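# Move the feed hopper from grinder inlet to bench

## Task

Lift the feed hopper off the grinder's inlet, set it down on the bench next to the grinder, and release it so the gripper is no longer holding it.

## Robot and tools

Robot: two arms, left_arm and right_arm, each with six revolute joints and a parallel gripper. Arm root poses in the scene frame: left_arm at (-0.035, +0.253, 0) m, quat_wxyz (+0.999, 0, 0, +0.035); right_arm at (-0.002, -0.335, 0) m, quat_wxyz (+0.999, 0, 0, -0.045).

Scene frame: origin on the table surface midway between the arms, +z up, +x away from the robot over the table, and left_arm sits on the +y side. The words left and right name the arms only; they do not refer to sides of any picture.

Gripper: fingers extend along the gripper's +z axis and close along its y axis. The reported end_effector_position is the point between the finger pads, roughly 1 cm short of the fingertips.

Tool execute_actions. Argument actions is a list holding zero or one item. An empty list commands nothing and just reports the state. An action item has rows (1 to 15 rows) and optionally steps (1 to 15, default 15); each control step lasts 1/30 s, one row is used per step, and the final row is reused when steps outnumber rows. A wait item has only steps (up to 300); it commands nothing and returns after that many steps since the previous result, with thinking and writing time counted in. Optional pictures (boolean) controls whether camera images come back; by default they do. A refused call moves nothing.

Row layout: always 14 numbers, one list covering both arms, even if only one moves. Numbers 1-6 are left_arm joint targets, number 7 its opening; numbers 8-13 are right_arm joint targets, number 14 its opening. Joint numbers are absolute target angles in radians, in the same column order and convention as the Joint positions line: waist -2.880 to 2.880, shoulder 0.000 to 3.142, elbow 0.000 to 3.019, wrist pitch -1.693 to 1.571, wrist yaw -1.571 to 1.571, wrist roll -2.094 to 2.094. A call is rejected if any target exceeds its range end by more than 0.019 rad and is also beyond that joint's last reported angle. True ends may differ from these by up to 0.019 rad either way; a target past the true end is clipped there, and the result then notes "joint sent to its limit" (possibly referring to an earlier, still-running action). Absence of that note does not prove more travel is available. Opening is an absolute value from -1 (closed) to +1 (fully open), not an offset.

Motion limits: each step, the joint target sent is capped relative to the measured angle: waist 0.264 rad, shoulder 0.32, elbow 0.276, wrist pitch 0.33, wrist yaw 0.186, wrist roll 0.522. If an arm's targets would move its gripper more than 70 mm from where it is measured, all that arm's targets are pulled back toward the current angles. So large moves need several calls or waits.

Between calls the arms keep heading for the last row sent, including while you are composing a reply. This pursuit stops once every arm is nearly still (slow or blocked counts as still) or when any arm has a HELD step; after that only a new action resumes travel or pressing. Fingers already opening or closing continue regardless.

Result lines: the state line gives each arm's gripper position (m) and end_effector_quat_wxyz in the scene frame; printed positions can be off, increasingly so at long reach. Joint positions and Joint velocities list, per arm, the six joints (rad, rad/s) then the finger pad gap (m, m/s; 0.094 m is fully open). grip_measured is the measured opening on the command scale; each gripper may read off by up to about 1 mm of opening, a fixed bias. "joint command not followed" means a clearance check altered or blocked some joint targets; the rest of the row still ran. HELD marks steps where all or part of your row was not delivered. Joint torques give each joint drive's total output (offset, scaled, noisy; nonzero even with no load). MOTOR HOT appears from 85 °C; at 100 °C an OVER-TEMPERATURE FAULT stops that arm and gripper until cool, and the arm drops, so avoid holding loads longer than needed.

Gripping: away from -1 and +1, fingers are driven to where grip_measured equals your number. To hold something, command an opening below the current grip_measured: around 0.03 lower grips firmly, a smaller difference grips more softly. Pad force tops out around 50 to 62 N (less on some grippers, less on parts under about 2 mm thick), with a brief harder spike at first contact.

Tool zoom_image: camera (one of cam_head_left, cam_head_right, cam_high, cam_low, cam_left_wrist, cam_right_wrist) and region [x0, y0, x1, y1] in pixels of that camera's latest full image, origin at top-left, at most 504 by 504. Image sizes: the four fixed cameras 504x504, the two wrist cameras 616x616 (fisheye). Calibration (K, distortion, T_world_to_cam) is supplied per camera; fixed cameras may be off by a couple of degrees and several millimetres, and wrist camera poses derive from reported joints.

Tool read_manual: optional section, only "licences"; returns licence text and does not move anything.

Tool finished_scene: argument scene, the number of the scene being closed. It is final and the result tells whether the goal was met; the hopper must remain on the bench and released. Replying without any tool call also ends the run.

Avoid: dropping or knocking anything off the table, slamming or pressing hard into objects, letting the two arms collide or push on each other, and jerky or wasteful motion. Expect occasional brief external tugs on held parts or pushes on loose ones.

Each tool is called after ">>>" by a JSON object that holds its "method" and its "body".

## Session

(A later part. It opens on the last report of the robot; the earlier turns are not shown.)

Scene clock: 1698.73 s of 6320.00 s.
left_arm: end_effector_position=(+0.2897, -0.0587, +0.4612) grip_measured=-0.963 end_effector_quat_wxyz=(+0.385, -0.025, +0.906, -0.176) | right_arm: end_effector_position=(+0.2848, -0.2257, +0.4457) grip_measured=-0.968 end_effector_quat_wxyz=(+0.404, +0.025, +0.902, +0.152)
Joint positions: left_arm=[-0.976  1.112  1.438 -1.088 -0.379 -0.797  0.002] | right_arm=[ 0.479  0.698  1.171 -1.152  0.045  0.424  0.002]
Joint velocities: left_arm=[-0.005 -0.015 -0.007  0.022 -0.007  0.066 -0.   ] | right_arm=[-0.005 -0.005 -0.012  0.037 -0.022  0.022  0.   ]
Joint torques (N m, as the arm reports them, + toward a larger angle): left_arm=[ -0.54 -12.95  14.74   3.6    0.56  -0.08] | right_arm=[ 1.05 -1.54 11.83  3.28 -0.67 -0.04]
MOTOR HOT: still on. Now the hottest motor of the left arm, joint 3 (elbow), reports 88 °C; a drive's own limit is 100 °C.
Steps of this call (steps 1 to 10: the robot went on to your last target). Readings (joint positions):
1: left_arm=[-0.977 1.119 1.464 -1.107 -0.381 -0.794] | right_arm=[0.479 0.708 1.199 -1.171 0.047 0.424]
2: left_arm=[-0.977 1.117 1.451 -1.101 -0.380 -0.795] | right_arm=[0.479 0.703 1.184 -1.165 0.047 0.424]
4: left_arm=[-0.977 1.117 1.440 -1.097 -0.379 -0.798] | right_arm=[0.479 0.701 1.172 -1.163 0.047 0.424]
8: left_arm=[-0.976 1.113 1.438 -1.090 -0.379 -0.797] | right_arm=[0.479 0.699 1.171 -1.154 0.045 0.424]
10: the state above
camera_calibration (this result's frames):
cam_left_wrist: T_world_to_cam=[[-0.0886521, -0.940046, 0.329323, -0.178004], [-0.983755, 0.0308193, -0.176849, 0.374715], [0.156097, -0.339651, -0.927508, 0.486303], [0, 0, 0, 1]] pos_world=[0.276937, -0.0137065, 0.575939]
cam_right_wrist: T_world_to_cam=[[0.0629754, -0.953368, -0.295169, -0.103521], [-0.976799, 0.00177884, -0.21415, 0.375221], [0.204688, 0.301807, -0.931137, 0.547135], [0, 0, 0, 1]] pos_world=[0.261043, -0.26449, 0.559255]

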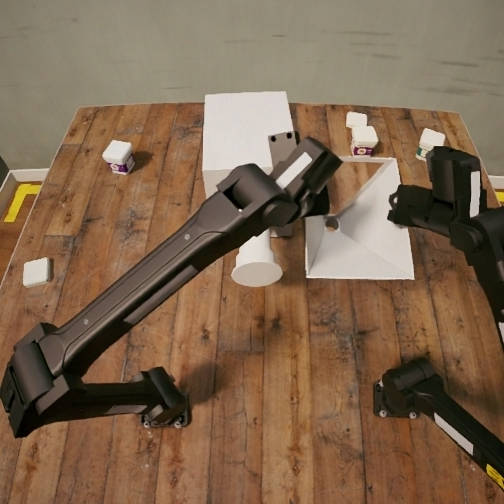

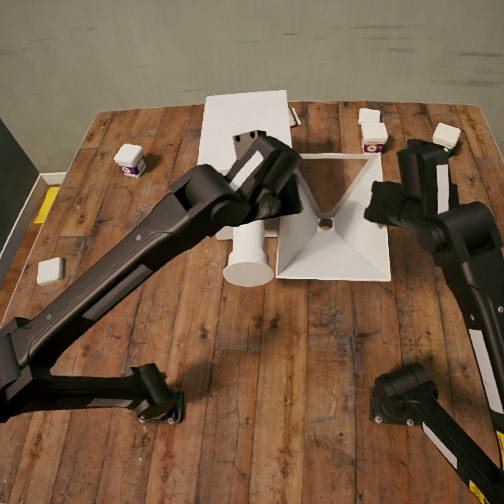

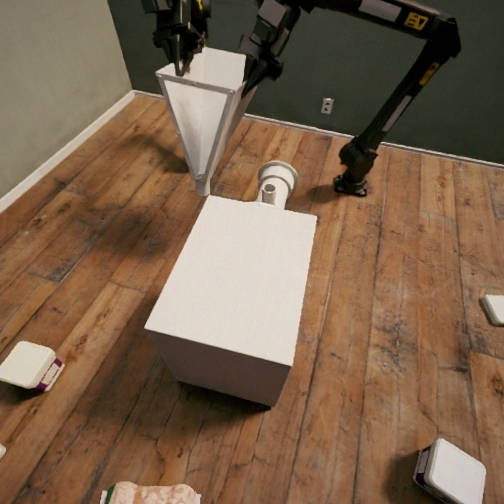

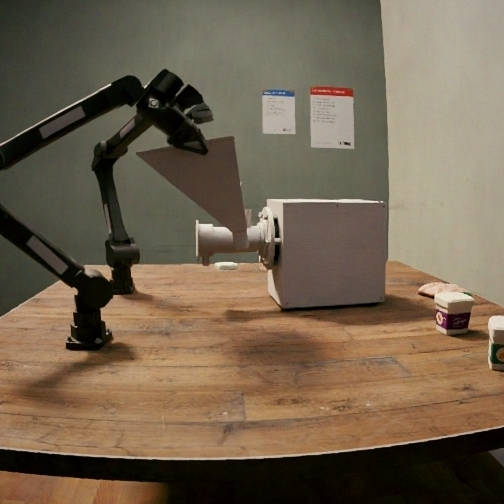

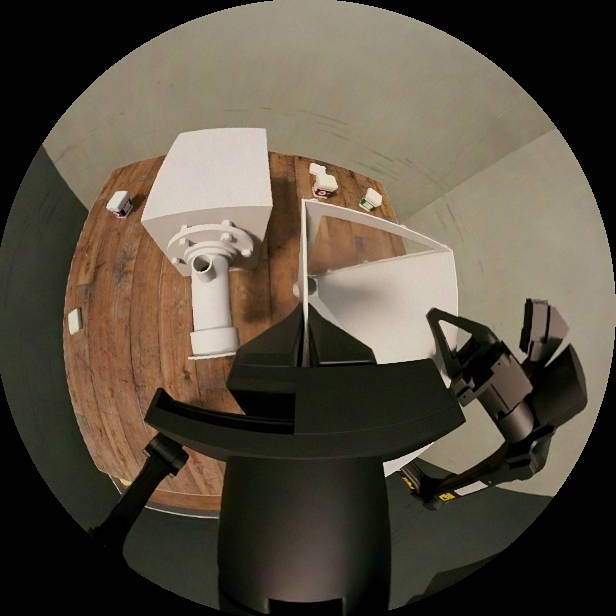

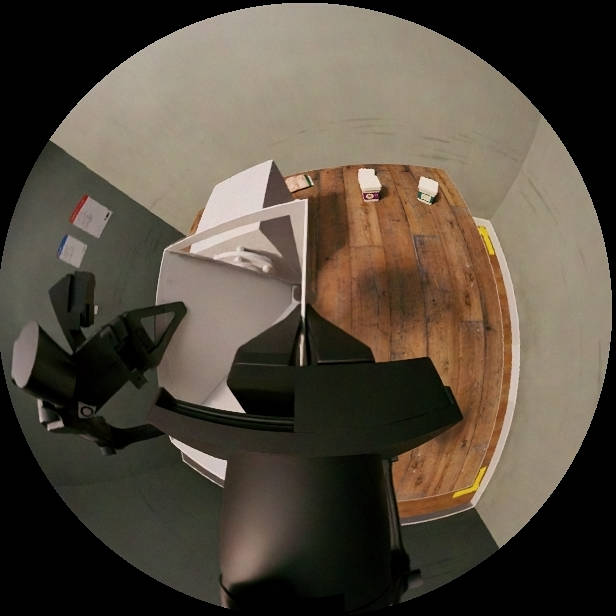

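>>> {"method": "execute_actions", "body": {"actions": [{"rows": [[-0.968,1.034,1.46,-1.024,-0.365,-0.8,-1,0.48,0.654,1.193,-1.087,0.03,0.425,-1],[-0.968,1.03,1.44,-1.008,-0.365,-0.8,-1,0.48,0.648,1.174,-1.073,0.03,0.425,-1],[-0.968,1.026,1.421,-0.992,-0.365,-0.8,-1,0.48,0.642,1.155,-1.06,0.03,0.425,-1],[-0.968,1.022,1.401,-0.976,-0.365,-0.8,-1,0.48,0.636,1.136,-1.047,0.03,0.425,-1],[-0.968,1.018,1.382,-0.96,-0.365,-0.8,-1,0.48,0.63,1.117,-1.033,0.03,0.425,-1],[-0.968,1.014,1.363,-0.944,-0.365,-0.8,-1,0.48,0.624,1.098,-1.02,0.03,0.425,-1],[-0.968,1.01,1.343,-0.928,-0.365,-0.8,-1,0.48,0.618,1.079,-1.007,0.03,0.425,-1],[-0.968,1.007,1.324,-0.912,-0.365,-0.8,-1,0.48,0.612,1.06,-0.993,0.03,0.425,-1],[-0.968,1.004,1.304,-0.896,-0.365,-0.8,-1,0.48,0.607,1.041,-0.98,0.03,0.425,-1],[-0.968,1.001,1.285,-0.88,-0.365,-0.8,-1,0.48,0.602,1.022,-0.967,0.03,0.425,-1],[-0.968,0.998,1.266,-0.864,-0.365,-0.8,-1,0.48,0.597,1.003,-0.953,0.03,0.425,-1],[-0.968,0.995,1.246,-0.848,-0.365,-0.8,-1,0.48,0.592,0.984,-0.94,0.03,0.425,-1],[-0.968,0.992,1.227,-0.832,-0.365,-0.8,-1,0.48,0.587,0.965,-0.927,0.03,0.425,-1],[-0.968,0.99,1.207,-0.816,-0.365,-0.8,-1,0.48,0.582,0.946,-0.913,0.03,0.425,-1],[-0.968,0.988,1.188,-0.80,-0.365,-0.8,-1,0.48,0.577,0.927,-0.90,0.03,0.425,-1]], "steps": 15}], "pictures": false}}

>>> {"method": "execute_actions", "body": {"actions": [{"steps": 12}]}}

Scene clock: 1709.80 s of 6320.00 s.
left_arm: end_effector_position=(+0.2928, -0.0601, +0.3808) grip_measured=-0.962 end_effector_quat_wxyz=(+0.389, -0.027, +0.904, -0.176) | right_arm: end_effector_position=(+0.2870, -0.2246, +0.3664) grip_measured=-0.968 end_effector_quat_wxyz=(+0.405, +0.021, +0.901, +0.151)
Joint positions: left_arm=[-0.975  1.071  1.19  -0.874 -0.388 -0.797  0.002] | right_arm=[ 0.479  0.62   0.925 -0.982  0.044  0.415  0.002]
Joint velocities: left_arm=[-0.005 -0.073 -0.515  0.51   0.051 -0.037  0.   ] | right_arm=[ 0.005 -0.151 -0.515  0.383 -0.051 -0.022  0.   ]
Joint torques (N m, as the arm reports them, + toward a larger angle): left_arm=[ -0.99 -13.37  14.12   3.22   0.68   0.09] | right_arm=[ 0.44 -2.04 12.15  3.29 -0.23  0.08]
MOTOR HOT: still on. Now the hottest motor of the left arm, joint 3 (elbow), reports 86 °C; a drive's own limit is 100 °C.
Steps of this call (steps 1 to 30: the robot went on to your last target; steps 31 to 90: nothing new was sent; then 7.57 s passed at rest; steps 91 to 105: all 15 steps of this action). Readings (joint positions):
91: left_arm=[-0.976 1.112 1.437 -1.085 -0.381 -0.795] | right_arm=[0.479 0.698 1.170 -1.150 0.045 0.424]
92: left_arm=[-0.976 1.110 1.431 -1.076 -0.383 -0.793] | right_arm=[0.479 0.696 1.166 -1.143 0.045 0.424]
94: left_arm=[-0.976 1.100 1.406 -1.048 -0.388 -0.790] | right_arm=[0.479 0.686 1.145 -1.119 0.046 0.421]
98: left_arm=[-0.976 1.085 1.331 -0.984 -0.389 -0.788] | right_arm=[0.479 0.658 1.069 -1.069 0.046 0.420]
105: the state above

Scene clock: 1710.20 s of 6320.00 s.
left_arm: end_effector_position=(+0.2923, -0.0596, +0.3670) grip_measured=-0.962 end_effector_quat_wxyz=(+0.388, -0.031, +0.904, -0.177) | right_arm: end_effector_position=(+0.2867, -0.2237, +0.3527) grip_measured=-0.968 end_effector_quat_wxyz=(+0.404, +0.019, +0.902, +0.153)
Joint positions: left_arm=[-0.975  1.066  1.151 -0.842 -0.386 -0.805  0.002] | right_arm=[ 0.48   0.609  0.885 -0.954  0.039  0.414  0.002]
Joint velocities: left_arm=[ 0.005 -0.005 -0.007 -0.012 -0.022  0.066 -0.   ] | right_arm=[-0.015 -0.015 -0.007 -0.002 -0.022 -0.007 -0.001]
Joint torques (N m, as the arm reports them, + toward a larger angle): left_arm=[ -1.03 -12.97  14.76   3.38   0.63   0.08] | right_arm=[ 0.5  -2.4  12.82  3.65 -0.25  0.11]
MOTOR HOT: still on. Now the hottest motor of the left arm, joint 3 (elbow), reports 86 °C; a drive's own limit is 100 °C.
Steps of this call (steps 1 to 12: the robot went on to your last target). Readings (joint positions):
1: left_arm=[-0.975 1.070 1.174 -0.861 -0.387 -0.798] | right_arm=[0.479 0.615 0.908 -0.971 0.043 0.415]
2: left_arm=[-0.975 1.070 1.163 -0.854 -0.386 -0.801] | right_arm=[0.479 0.613 0.896 -0.966 0.042 0.415]
4: left_arm=[-0.975 1.070 1.152 -0.849 -0.384 -0.806] | right_arm=[0.479 0.612 0.885 -0.963 0.039 0.415]
8: left_arm=[-0.975 1.067 1.151 -0.843 -0.385 -0.807] | right_arm=[0.480 0.610 0.885 -0.956 0.039 0.414]
12: the state above
camera_calibration (this result's frames):
cam_left_wrist: T_world_to_cam=[[-0.0796428, -0.938676, 0.335478, -0.152388], [-0.983265, 0.0186578, -0.181223, 0.361295], [0.163851, -0.344297, -0.924453, 0.394524], [0, 0, 0, 1]] pos_world=[0.278469, -0.0139505, 0.481317]
cam_right_wrist: T_world_to_cam=[[0.0743278, -0.953755, -0.291251, -0.133959], [-0.976324, -0.0101033, -0.216075, 0.355015], [0.20314, 0.300416, -0.931925, 0.459916], [0, 0, 0, 1]] pos_world=[0.263139, -0.262343, 0.466302]

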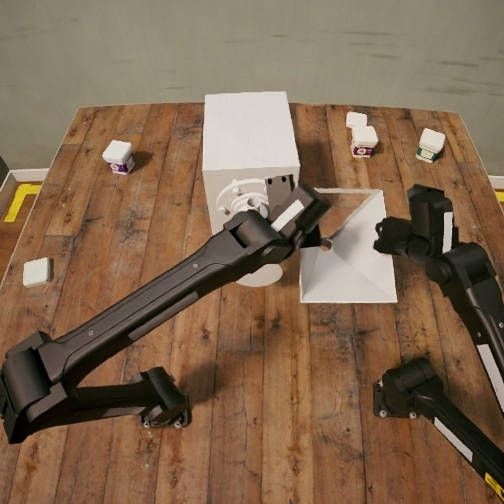

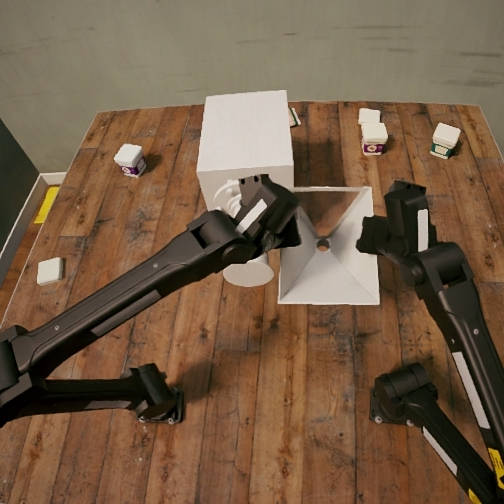

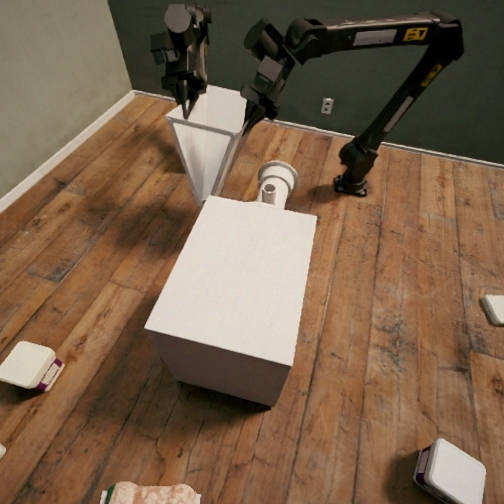

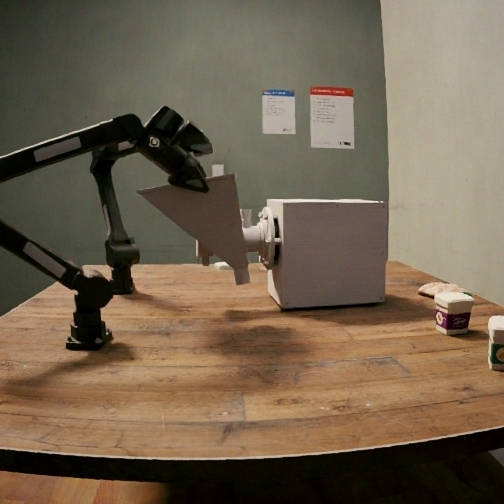

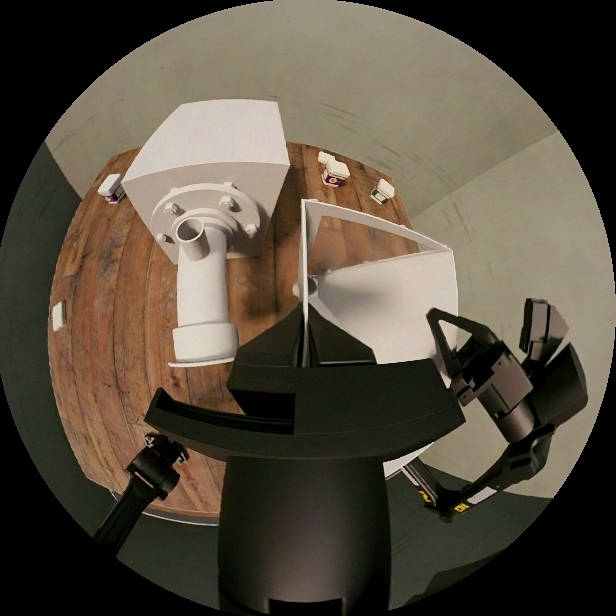

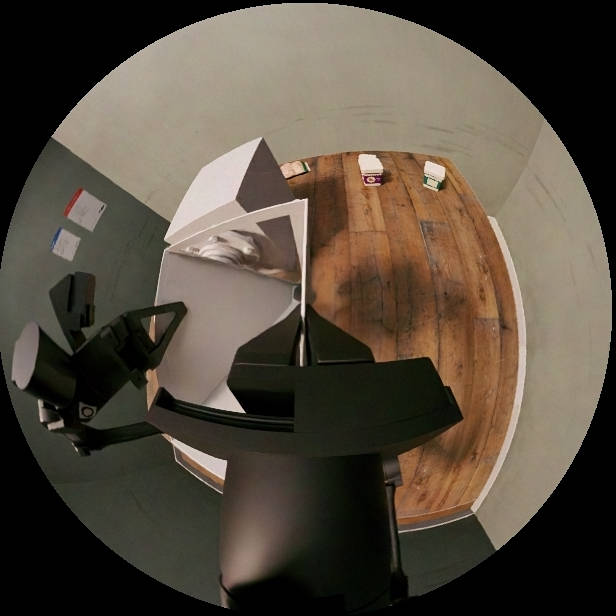

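>>> {"method": "execute_actions", "body": {"actions": [{"rows": [[-0.97,0.988,1.17,-0.781,-0.37,-0.8,-1,0.48,0.573,0.908,-0.884,0.03,0.42,-1],[-0.97,0.988,1.151,-0.761,-0.37,-0.8,-1,0.48,0.569,0.887,-0.867,0.03,0.42,-1],[-0.97,0.988,1.132,-0.741,-0.37,-0.8,-1,0.48,0.565,0.866,-0.85,0.03,0.42,-1],[-0.97,0.989,1.113,-0.72,-0.37,-0.8,-1,0.48,0.561,0.845,-0.833,0.03,0.42,-1],[-0.97,0.99,1.094,-0.70,-0.37,-0.8,-1,0.48,0.557,0.824,-0.816,0.03,0.42,-1],[-0.97,0.991,1.075,-0.68,-0.37,-0.8,-1,0.48,0.553,0.803,-0.799,0.03,0.42,-1],[-0.97,0.992,1.056,-0.659,-0.37,-0.8,-1,0.48,0.549,0.782,-0.782,0.03,0.42,-1],[-0.97,0.993,1.037,-0.639,-0.37,-0.8,-1,0.48,0.545,0.761,-0.765,0.03,0.42,-1],[-0.97,0.995,1.018,-0.618,-0.37,-0.8,-1,0.48,0.541,0.74,-0.748,0.03,0.42,-1],[-0.97,0.997,0.999,-0.598,-0.37,-0.8,-1,0.48,0.537,0.719,-0.731,0.03,0.42,-1],[-0.97,0.999,0.981,-0.578,-0.37,-0.8,-1,0.48,0.534,0.699,-0.715,0.03,0.42,-1],[-0.97,1.001,0.964,-0.56,-0.37,-0.8,-1,0.48,0.531,0.68,-0.70,0.03,0.42,-1],[-0.97,1.003,0.948,-0.543,-0.37,-0.8,-1,0.48,0.528,0.663,-0.686,0.03,0.42,-1],[-0.97,1.005,0.934,-0.528,-0.37,-0.8,-1,0.48,0.525,0.648,-0.673,0.03,0.42,-1],[-0.97,1.006,0.923,-0.515,-0.37,-0.8,-1,0.48,0.523,0.636,-0.663,0.03,0.42,-1]], "steps": 15}], "pictures": false}}

>>> {"method": "execute_actions", "body": {"actions": [{"steps": 12}]}}

Scene clock: 1739.60 s of 6320.00 s.
left_arm: end_effector_position=(+0.2938, -0.0584, +0.2793) grip_measured=-0.960 end_effector_quat_wxyz=(+0.395, -0.036, +0.900, -0.180) | right_arm: end_effector_position=(+0.2878, -0.2200, +0.2649) grip_measured=-0.968 end_effector_quat_wxyz=(+0.409, +0.012, +0.899, +0.157)
Joint positions: left_arm=[-0.975  1.07   0.915 -0.588 -0.398 -0.809  0.002] | right_arm=[ 0.488  0.559  0.632 -0.737  0.036  0.407  0.002]
Joint velocities: left_arm=[-0.015  0.103 -0.398  0.437  0.037 -0.051 -0.   ] | right_arm=[ 0.015 -0.063 -0.452  0.364 -0.007 -0.007  0.   ]
Joint torques (N m, as the arm reports them, + toward a larger angle): left_arm=[ -1.19 -12.74  14.14   3.25   0.88   0.17] | right_arm=[-0.29 -2.29 12.65  3.52 -0.16  0.1 ]
MOTOR HOT: still on. Now the hottest motor of the left arm, joint 3 (elbow), reports 86 °C; a drive's own limit is 100 °C.
Steps of this call (steps 1 to 30: the robot went on to your last target; steps 31 to 90: nothing new was sent; then 25.90 s passed at rest; steps 91 to 105: all 15 steps of this action). Readings (joint positions):
91: left_arm=[-0.975 1.066 1.149 -0.839 -0.387 -0.805] | right_arm=[0.480 0.608 0.884 -0.952 0.039 0.414]
92: left_arm=[-0.975 1.065 1.144 -0.829 -0.390 -0.803] | right_arm=[0.480 0.607 0.880 -0.944 0.040 0.412]
94: left_arm=[-0.975 1.058 1.121 -0.796 -0.397 -0.798] | right_arm=[0.480 0.599 0.858 -0.914 0.040 0.407]
98: left_arm=[-0.975 1.055 1.048 -0.717 -0.401 -0.794] | right_arm=[0.480 0.578 0.779 -0.849 0.040 0.405]
105: the state above

Scene clock: 1740.00 s of 6320.00 s.
left_arm: end_effector_position=(+0.2938, -0.0593, +0.2667) grip_measured=-0.960 end_effector_quat_wxyz=(+0.393, -0.036, +0.901, -0.179) | right_arm: end_effector_position=(+0.2869, -0.2203, +0.2531) grip_measured=-0.968 end_effector_quat_wxyz=(+0.408, +0.014, +0.900, +0.157)
Joint positions: left_arm=[-0.975  1.08   0.891 -0.558 -0.395 -0.81   0.002] | right_arm=[ 0.489  0.555  0.601 -0.713  0.037  0.412  0.002]
Joint velocities: left_arm=[-0.005  0.015  0.007 -0.012  0.022 -0.022  0.   ] | right_arm=[-0.015 -0.005 -0.017  0.002 -0.095  0.007  0.001]
Joint torques (N m, as the arm reports them, + toward a larger angle): left_arm=[ -0.9  -12.83  14.04   3.46   0.81   0.13] | right_arm=[-0.46 -1.94 12.6   3.4  -0.24  0.07]
MOTOR HOT: still on. Now the hottest motor of the left arm, joint 3 (elbow), reports 86 °C; a drive's own limit is 100 °C.
Steps of this call (steps 1 to 12: the robot went on to your last target). Readings (joint positions):
1: left_arm=[-0.975 1.074 0.904 -0.575 -0.397 -0.811] | right_arm=[0.489 0.558 0.618 -0.727 0.035 0.408]
2: left_arm=[-0.975 1.077 0.897 -0.569 -0.395 -0.813] | right_arm=[0.489 0.558 0.608 -0.722 0.034 0.410]
4: left_arm=[-0.975 1.080 0.891 -0.564 -0.393 -0.814] | right_arm=[0.489 0.558 0.601 -0.718 0.034 0.412]
8: left_arm=[-0.975 1.080 0.891 -0.558 -0.395 -0.811] | right_arm=[0.489 0.555 0.601 -0.713 0.037 0.412]
12: the state above
camera_calibration (this result's frames):
cam_left_wrist: T_world_to_cam=[[-0.0736075, -0.936739, 0.342201, -0.121828], [-0.981673, 0.00757465, -0.190423, 0.345986], [0.175785, -0.349946, -0.920129, 0.296668], [0, 0, 0, 1]] pos_world=[0.278528, -0.0129245, 0.380546]
cam_right_wrist: T_world_to_cam=[[0.0886551, -0.951785, -0.293677, -0.162714], [-0.974003, -0.0211314, -0.225547, 0.332959], [0.208466, 0.306038, -0.928915, 0.364997], [0, 0, 0, 1]] pos_world=[0.262639, -0.259536, 0.366363]

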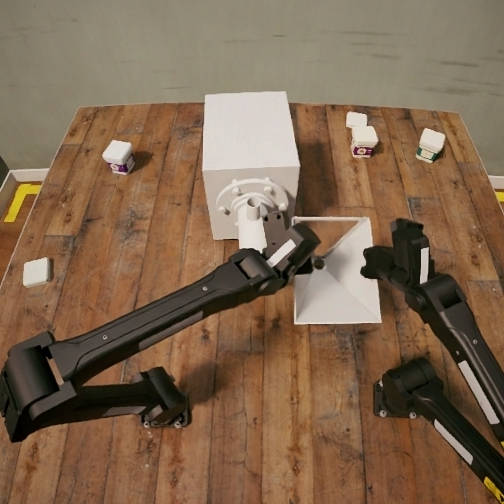

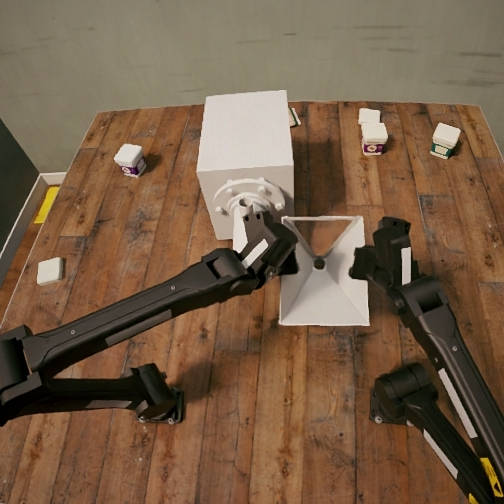

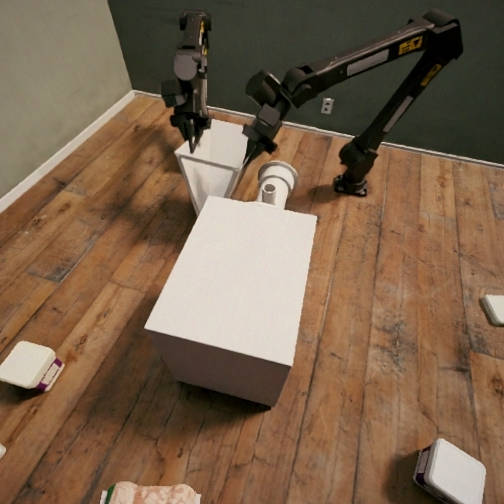

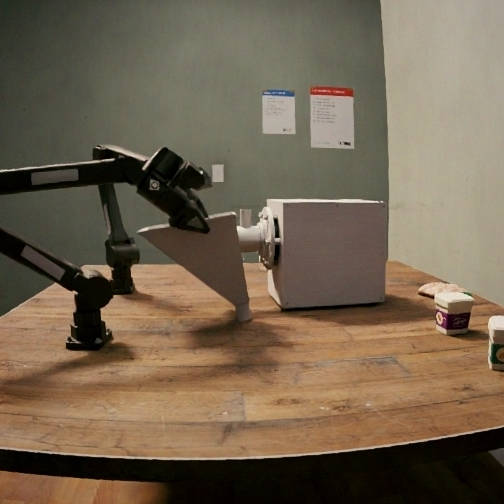

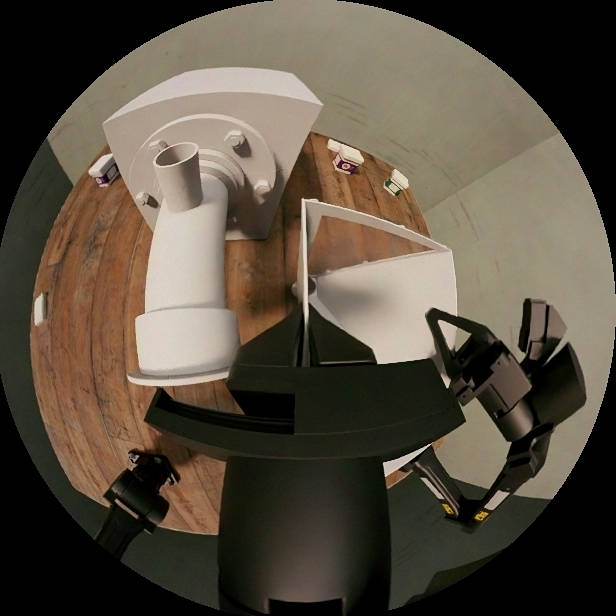

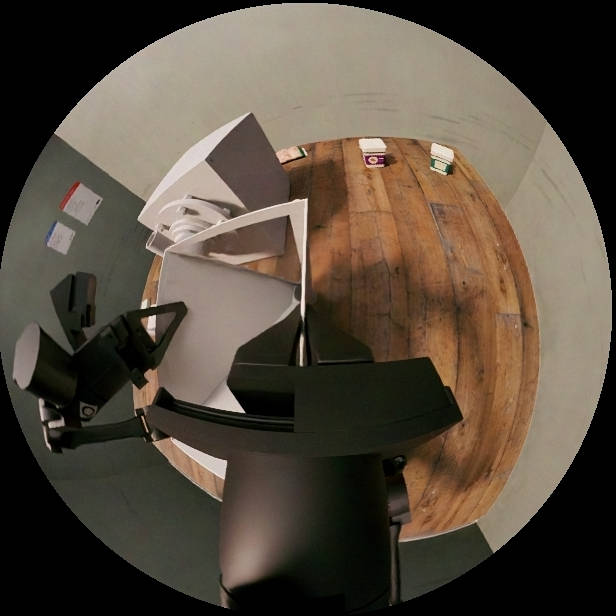

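>>> {"method": "execute_actions", "body": {"actions": [{"rows": [[-0.985,1.004,0.916,-0.513,-0.385,-0.805,-1,0.497,0.515,0.631,-0.67,0.035,0.415,-1],[-0.992,1.002,0.909,-0.51,-0.39,-0.806,-1,0.503,0.506,0.625,-0.677,0.037,0.415,-1],[-0.999,0.999,0.901,-0.508,-0.394,-0.807,-1,0.509,0.497,0.62,-0.683,0.04,0.416,-1],[-1.005,0.997,0.894,-0.505,-0.398,-0.808,-1,0.515,0.489,0.614,-0.69,0.042,0.416,-1],[-1.012,0.995,0.887,-0.503,-0.402,-0.809,-1,0.521,0.48,0.609,-0.697,0.045,0.416,-1],[-1.019,0.992,0.88,-0.50,-0.407,-0.81,-1,0.527,0.472,0.604,-0.704,0.047,0.417,-1],[-1.026,0.99,0.873,-0.498,-0.411,-0.811,-1,0.533,0.463,0.598,-0.711,0.05,0.417,-1],[-1.032,0.988,0.865,-0.495,-0.415,-0.812,-1,0.539,0.455,0.593,-0.717,0.052,0.417,-1],[-1.039,0.986,0.858,-0.493,-0.419,-0.813,-1,0.545,0.446,0.587,-0.724,0.055,0.418,-1],[-1.046,0.983,0.851,-0.49,-0.424,-0.814,-1,0.551,0.438,0.582,-0.731,0.057,0.418,-1],[-1.053,0.981,0.844,-0.488,-0.428,-0.815,-1,0.557,0.429,0.577,-0.738,0.06,0.419,-1],[-1.06,0.979,0.837,-0.485,-0.432,-0.816,-1,0.562,0.421,0.571,-0.745,0.062,0.419,-1],[-1.066,0.977,0.829,-0.483,-0.436,-0.817,-1,0.568,0.412,0.566,-0.751,0.065,0.42,-1],[-1.073,0.974,0.822,-0.48,-0.441,-0.818,-1,0.574,0.404,0.56,-0.758,0.067,0.42,-1],[-1.08,0.972,0.815,-0.478,-0.445,-0.82,-1,0.58,0.395,0.555,-0.765,0.07,0.42,-1]], "steps": 15}], "pictures": false}}

>>> {"method": "execute_actions", "body": {"actions": [{"steps": 12}]}}

Scene clock: 1759.37 s of 6320.00 s.
left_arm: end_effector_position=(+0.2671, -0.0615, +0.2579) grip_measured=-0.960 end_effector_quat_wxyz=(+0.411, -0.034, +0.892, -0.185) | right_arm: end_effector_position=(+0.2596, -0.2220, +0.2476) grip_measured=-0.967 end_effector_quat_wxyz=(+0.423, +0.004, +0.893, +0.154)
Joint positions: left_arm=[-1.054  1.035  0.82  -0.515 -0.471 -0.847  0.002] | right_arm=[ 0.558  0.439  0.547 -0.749  0.1    0.429  0.002]
Joint velocities: left_arm=[-0.171 -0.112 -0.159  0.125 -0.095 -0.066 -0.   ] | right_arm=[ 0.161 -0.278 -0.11  -0.095  0.139  0.051  0.   ]
Joint torques (N m, as the arm reports them, + toward a larger angle): left_arm=[ -3.07 -10.69  11.06   2.75   1.07   0.44] | right_arm=[ 0.64  0.55 11.04  1.17 -1.14 -0.1 ]
MOTOR HOT: still on. Now the hottest motor of the left arm, joint 3 (elbow), reports 85 °C; a drive's own limit is 100 °C.
Steps of this call (steps 1 to 30: the robot went on to your last target; steps 31 to 90: nothing new was sent; then 15.87 s passed at rest; steps 91 to 105: all 15 steps of this action). Readings (joint positions):
91: left_arm=[-0.975 1.080 0.891 -0.558 -0.398 -0.810] | right_arm=[0.490 0.555 0.601 -0.713 0.038 0.412]
92: left_arm=[-0.977 1.079 0.891 -0.557 -0.401 -0.810] | right_arm=[0.492 0.553 0.601 -0.713 0.042 0.412]
94: left_arm=[-0.983 1.075 0.885 -0.552 -0.409 -0.809] | right_arm=[0.500 0.544 0.597 -0.713 0.051 0.411]
98: left_arm=[-1.008 1.059 0.861 -0.540 -0.432 -0.820] | right_arm=[0.522 0.507 0.576 -0.720 0.068 0.416]
105: the state above

Scene clock: 1759.77 s of 6320.00 s.
left_arm: end_effector_position=(+0.2627, -0.0625, +0.2573) grip_measured=-0.957 end_effector_quat_wxyz=(+0.413, -0.035, +0.890, -0.188) | right_arm: end_effector_position=(+0.2549, -0.2228, +0.2471) grip_measured=-0.967 end_effector_quat_wxyz=(+0.425, +0.005, +0.892, +0.155)
Joint positions: left_arm=[-1.067  1.028  0.811 -0.508 -0.48  -0.856  0.002] | right_arm=[ 0.568  0.418  0.54  -0.759  0.106  0.434  0.002]
Joint velocities: left_arm=[ 0.015  0.005 -0.012  0.007  0.022  0.066  0.   ] | right_arm=[-0.005 -0.005 -0.017  0.002  0.007 -0.022  0.001]
Joint torques (N m, as the arm reports them, + toward a larger angle): left_arm=[ -2.65 -10.72  11.31   2.88   1.18   0.35] | right_arm=[ 1.68  0.19 11.24  1.39 -1.17 -0.19]
MOTOR HOT: still on. Now the hottest motor of the left arm, joint 3 (elbow), reports 84 °C; a drive's own limit is 100 °C.
Steps of this call (steps 1 to 12: the robot went on to your last target). Readings (joint positions):
1: left_arm=[-1.060 1.032 0.816 -0.512 -0.476 -0.850] | right_arm=[0.563 0.430 0.544 -0.752 0.103 0.430]
2: left_arm=[-1.064 1.030 0.813 -0.510 -0.479 -0.853] | right_arm=[0.566 0.424 0.541 -0.755 0.105 0.432]
4: left_arm=[-1.067 1.028 0.811 -0.508 -0.480 -0.855] | right_arm=[0.568 0.418 0.540 -0.758 0.106 0.434]
8: left_arm=[-1.067 1.028 0.811 -0.508 -0.480 -0.856] | right_arm=[0.568 0.418 0.540 -0.759 0.106 0.434]
12: the state above
camera_calibration (this result's frames):
cam_left_wrist: T_world_to_cam=[[-0.0909913, -0.930366, 0.355162, -0.122239], [-0.971995, 0.00537507, -0.234942, 0.322419], [0.216673, -0.366593, -0.9048, 0.276717], [0, 0, 0, 1]] pos_world=[0.24231, -0.0140177, 0.369538]
cam_right_wrist: T_world_to_cam=[[0.109392, -0.953174, -0.281944, -0.172561], [-0.964018, -0.0325967, -0.26383, 0.30477], [0.242285, 0.30066, -0.922443, 0.355443], [0, 0, 0, 1]] pos_world=[0.226562, -0.261414, 0.359631]

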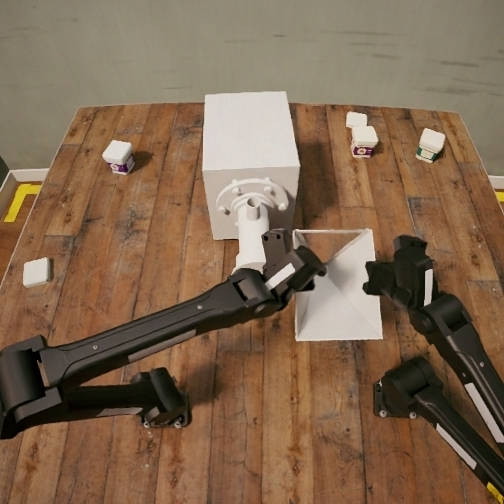

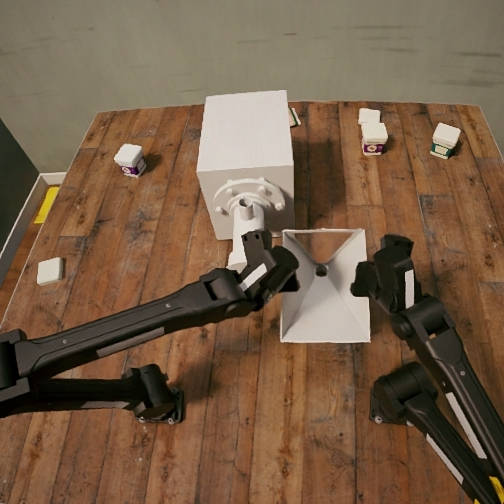

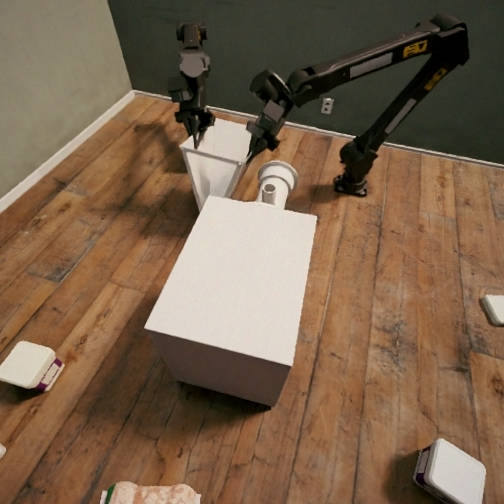

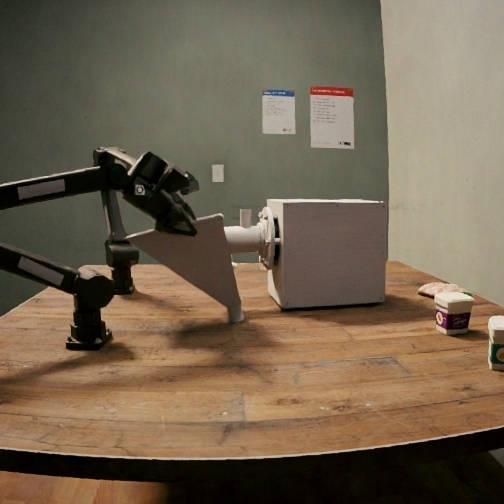

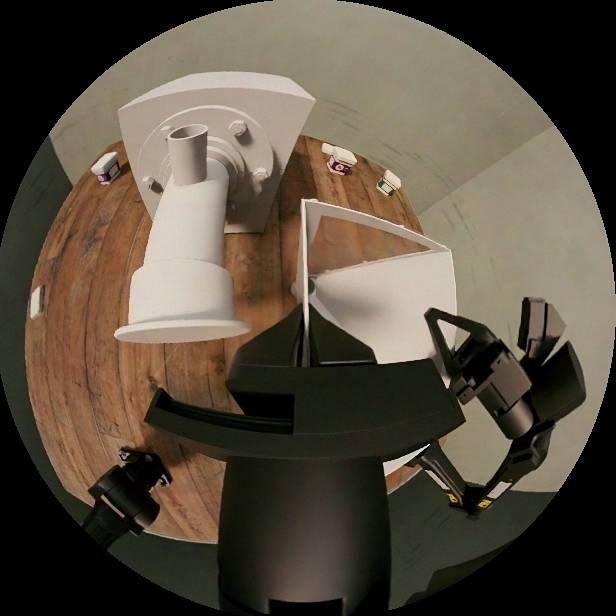

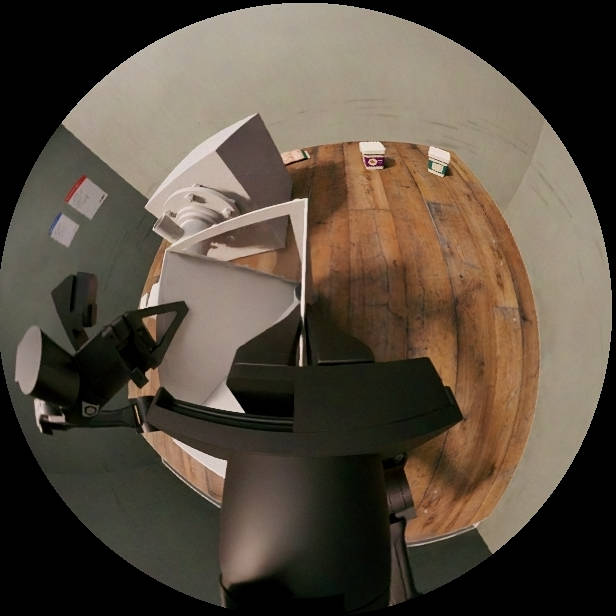

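>>> {"method": "execute_actions", "body": {"actions": [{"rows": [[-1.082,0.972,0.812,-0.478,-0.46,-0.83,-0.985,0.582,0.393,0.552,-0.767,0.085,0.425,-0.99],[-1.085,0.972,0.806,-0.477,-0.465,-0.835,-0.975,0.585,0.389,0.547,-0.771,0.09,0.425,-0.982],[-1.09,0.971,0.798,-0.475,-0.468,-0.835,-0.97,0.59,0.382,0.54,-0.778,0.092,0.425,-0.978],[-1.097,0.97,0.789,-0.473,-0.471,-0.835,-0.97,0.596,0.373,0.533,-0.786,0.093,0.425,-0.978],[-1.105,0.969,0.78,-0.471,-0.474,-0.835,-0.97,0.603,0.364,0.526,-0.794,0.094,0.424,-0.978],[-1.112,0.967,0.771,-0.469,-0.477,-0.834,-0.97,0.609,0.356,0.519,-0.801,0.095,0.424,-0.978],[-1.12,0.966,0.762,-0.467,-0.48,-0.834,-0.97,0.615,0.347,0.512,-0.809,0.096,0.423,-0.978],[-1.127,0.965,0.753,-0.465,-0.482,-0.833,-0.97,0.622,0.339,0.505,-0.817,0.096,0.423,-0.978],[-1.134,0.963,0.744,-0.463,-0.485,-0.833,-0.97,0.628,0.33,0.498,-0.824,0.097,0.422,-0.978],[-1.142,0.962,0.735,-0.46,-0.488,-0.832,-0.97,0.634,0.322,0.49,-0.832,0.098,0.422,-0.978],[-1.149,0.961,0.726,-0.458,-0.49,-0.832,-0.97,0.641,0.313,0.483,-0.84,0.098,0.421,-0.978],[-1.157,0.959,0.717,-0.456,-0.493,-0.831,-0.97,0.647,0.305,0.476,-0.847,0.099,0.421,-0.978],[-1.164,0.958,0.708,-0.454,-0.495,-0.831,-0.97,0.653,0.297,0.469,-0.855,0.099,0.42,-0.978],[-1.172,0.956,0.699,-0.452,-0.498,-0.83,-0.97,0.66,0.288,0.462,-0.862,0.1,0.42,-0.978],[-1.179,0.955,0.69,-0.45,-0.50,-0.83,-0.97,0.666,0.28,0.455,-0.87,0.1,0.42,-0.978]], "steps": 15}], "pictures": false}}

>>> {"method": "execute_actions", "body": {"actions": [{"steps": 12}]}}

Scene clock: 1781.90 s of 6320.00 s.
left_arm: end_effector_position=(+0.2349, -0.0628, +0.2433) grip_measured=-0.952 end_effector_quat_wxyz=(+0.429, -0.019, +0.882, -0.194) | right_arm: end_effector_position=(+0.2265, -0.2229, +0.2336) grip_measured=-0.959 end_effector_quat_wxyz=(+0.425, -0.016, +0.890, +0.161)
Joint positions: left_arm=[-1.149  0.984  0.729 -0.452 -0.546 -0.865  0.002] | right_arm=[ 0.639  0.303  0.487 -0.818  0.137  0.445  0.002]
Joint velocities: left_arm=[-0.21  -0.112 -0.168  0.139 -0.095  0.007  0.   ] | right_arm=[ 0.181 -0.298 -0.105 -0.173  0.037  0.037  0.003]
Joint torques (N m, as the arm reports them, + toward a larger angle): left_arm=[-3.24 -8.02  8.09  1.11  1.82  0.39] | right_arm=[ 1.87  3.04  7.87  0.15 -1.31 -0.38]
MOTOR HOT: cleared. Now the hottest motor of the left arm, joint 3 (elbow), reports 80 °C.
Steps of this call (steps 1 to 30: the robot went on to your last target; steps 31 to 90: nothing new was sent; then 18.63 s passed at rest; steps 91 to 105: all 15 steps of this action). Readings (joint positions):
91: left_arm=[-1.068 1.028 0.811 -0.508 -0.482 -0.856] | right_arm=[0.568 0.418 0.540 -0.759 0.109 0.434]
92: left_arm=[-1.069 1.028 0.810 -0.507 -0.485 -0.857] | right_arm=[0.570 0.418 0.539 -0.760 0.111 0.434]
94: left_arm=[-1.075 1.025 0.803 -0.502 -0.492 -0.858] | right_arm=[0.577 0.412 0.537 -0.763 0.116 0.434]
98: left_arm=[-1.099 1.013 0.779 -0.479 -0.518 -0.859] | right_arm=[0.598 0.378 0.520 -0.774 0.129 0.439]
105: the state above

Scene clock: 1782.30 s of 6320.00 s.
left_arm: end_effector_position=(+0.2301, -0.0631, +0.2408) grip_measured=-0.949 end_effector_quat_wxyz=(+0.430, -0.016, +0.881, -0.197) | right_arm: end_effector_position=(+0.2216, -0.2230, +0.2310) grip_measured=-0.956 end_effector_quat_wxyz=(+0.425, -0.020, +0.890, +0.163)
Joint positions: left_arm=[-1.162  0.977  0.716 -0.445 -0.552 -0.869  0.002] | right_arm=[ 0.651  0.282  0.478 -0.829  0.139  0.445  0.002]
Joint velocities: left_arm=[-0.005  0.005  0.017  0.007 -0.022 -0.037  0.   ] | right_arm=[ 0.005 -0.015 -0.007 -0.012 -0.037 -0.007  0.   ]
Joint torques (N m, as the arm reports them, + toward a larger angle): left_arm=[-3.03 -7.63  8.32  1.28  1.84  0.38] | right_arm=[ 2.39  3.94  8.02  0.08 -1.29 -0.28]
Steps of this call (steps 1 to 12: the robot went on to your last target). Readings (joint positions):
1: left_arm=[-1.155 0.981 0.723 -0.449 -0.550 -0.866] | right_arm=[0.645 0.294 0.483 -0.823 0.139 0.445]
2: left_arm=[-1.159 0.979 0.719 -0.448 -0.551 -0.868] | right_arm=[0.648 0.287 0.480 -0.826 0.139 0.445]
4: left_arm=[-1.162 0.977 0.716 -0.446 -0.552 -0.869] | right_arm=[0.651 0.282 0.478 -0.829 0.139 0.445]
8: left_arm=[-1.162 0.977 0.716 -0.445 -0.552 -0.869] | right_arm=[0.651 0.282 0.478 -0.829 0.139 0.445]
12: the state above
camera_calibration (this result's frames):
cam_left_wrist: T_world_to_cam=[[-0.137997, -0.925636, 0.352357, -0.108171], [-0.959436, 0.0366256, -0.279539, 0.296666], [0.245846, -0.376639, -0.893142, 0.258452], [0, 0, 0, 1]] pos_world=[0.206165, -0.0136493, 0.351879]
cam_right_wrist: T_world_to_cam=[[0.159874, -0.948259, -0.27431, -0.185472], [-0.958504, -0.0826782, -0.272827, 0.258175], [0.236031, 0.306545, -0.922128, 0.351366], [0, 0, 0, 1]] pos_world=[0.19418, -0.26224, 0.343565]

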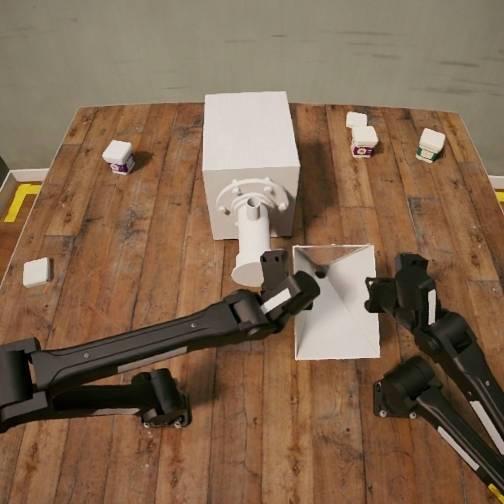

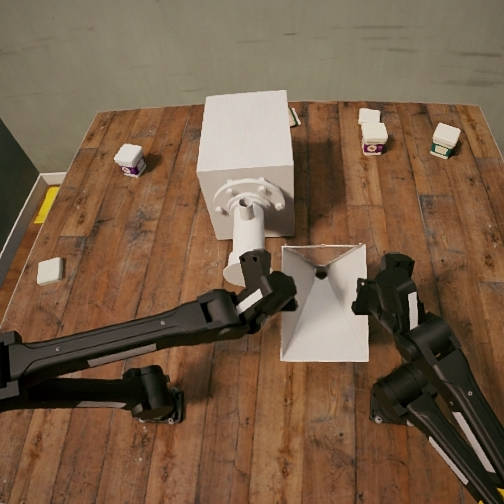

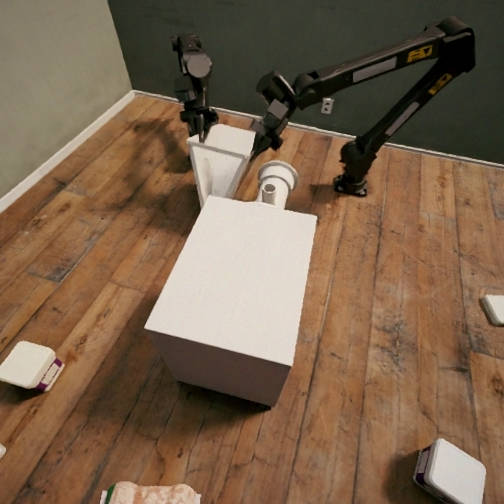

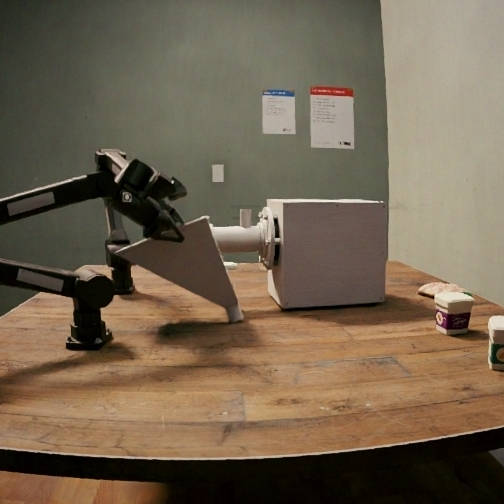

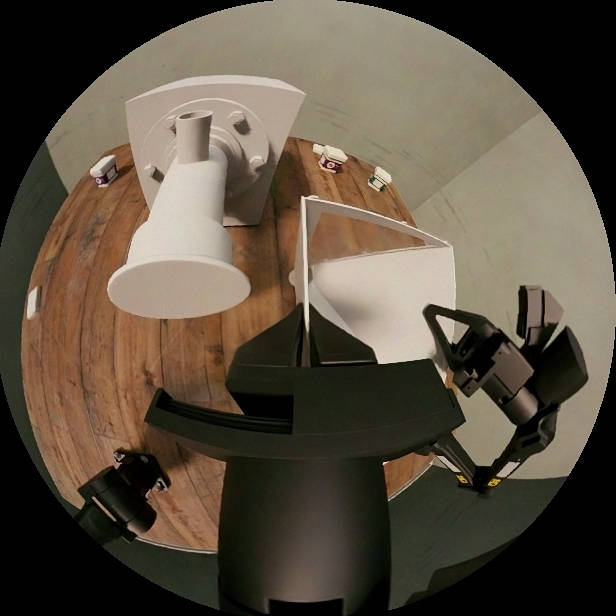

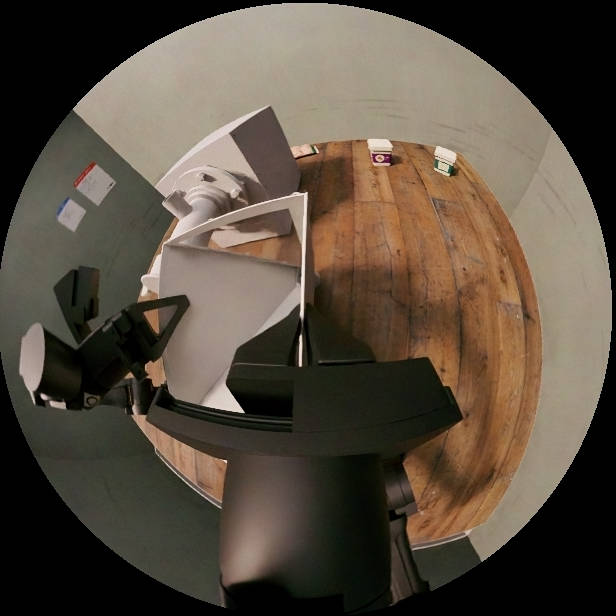

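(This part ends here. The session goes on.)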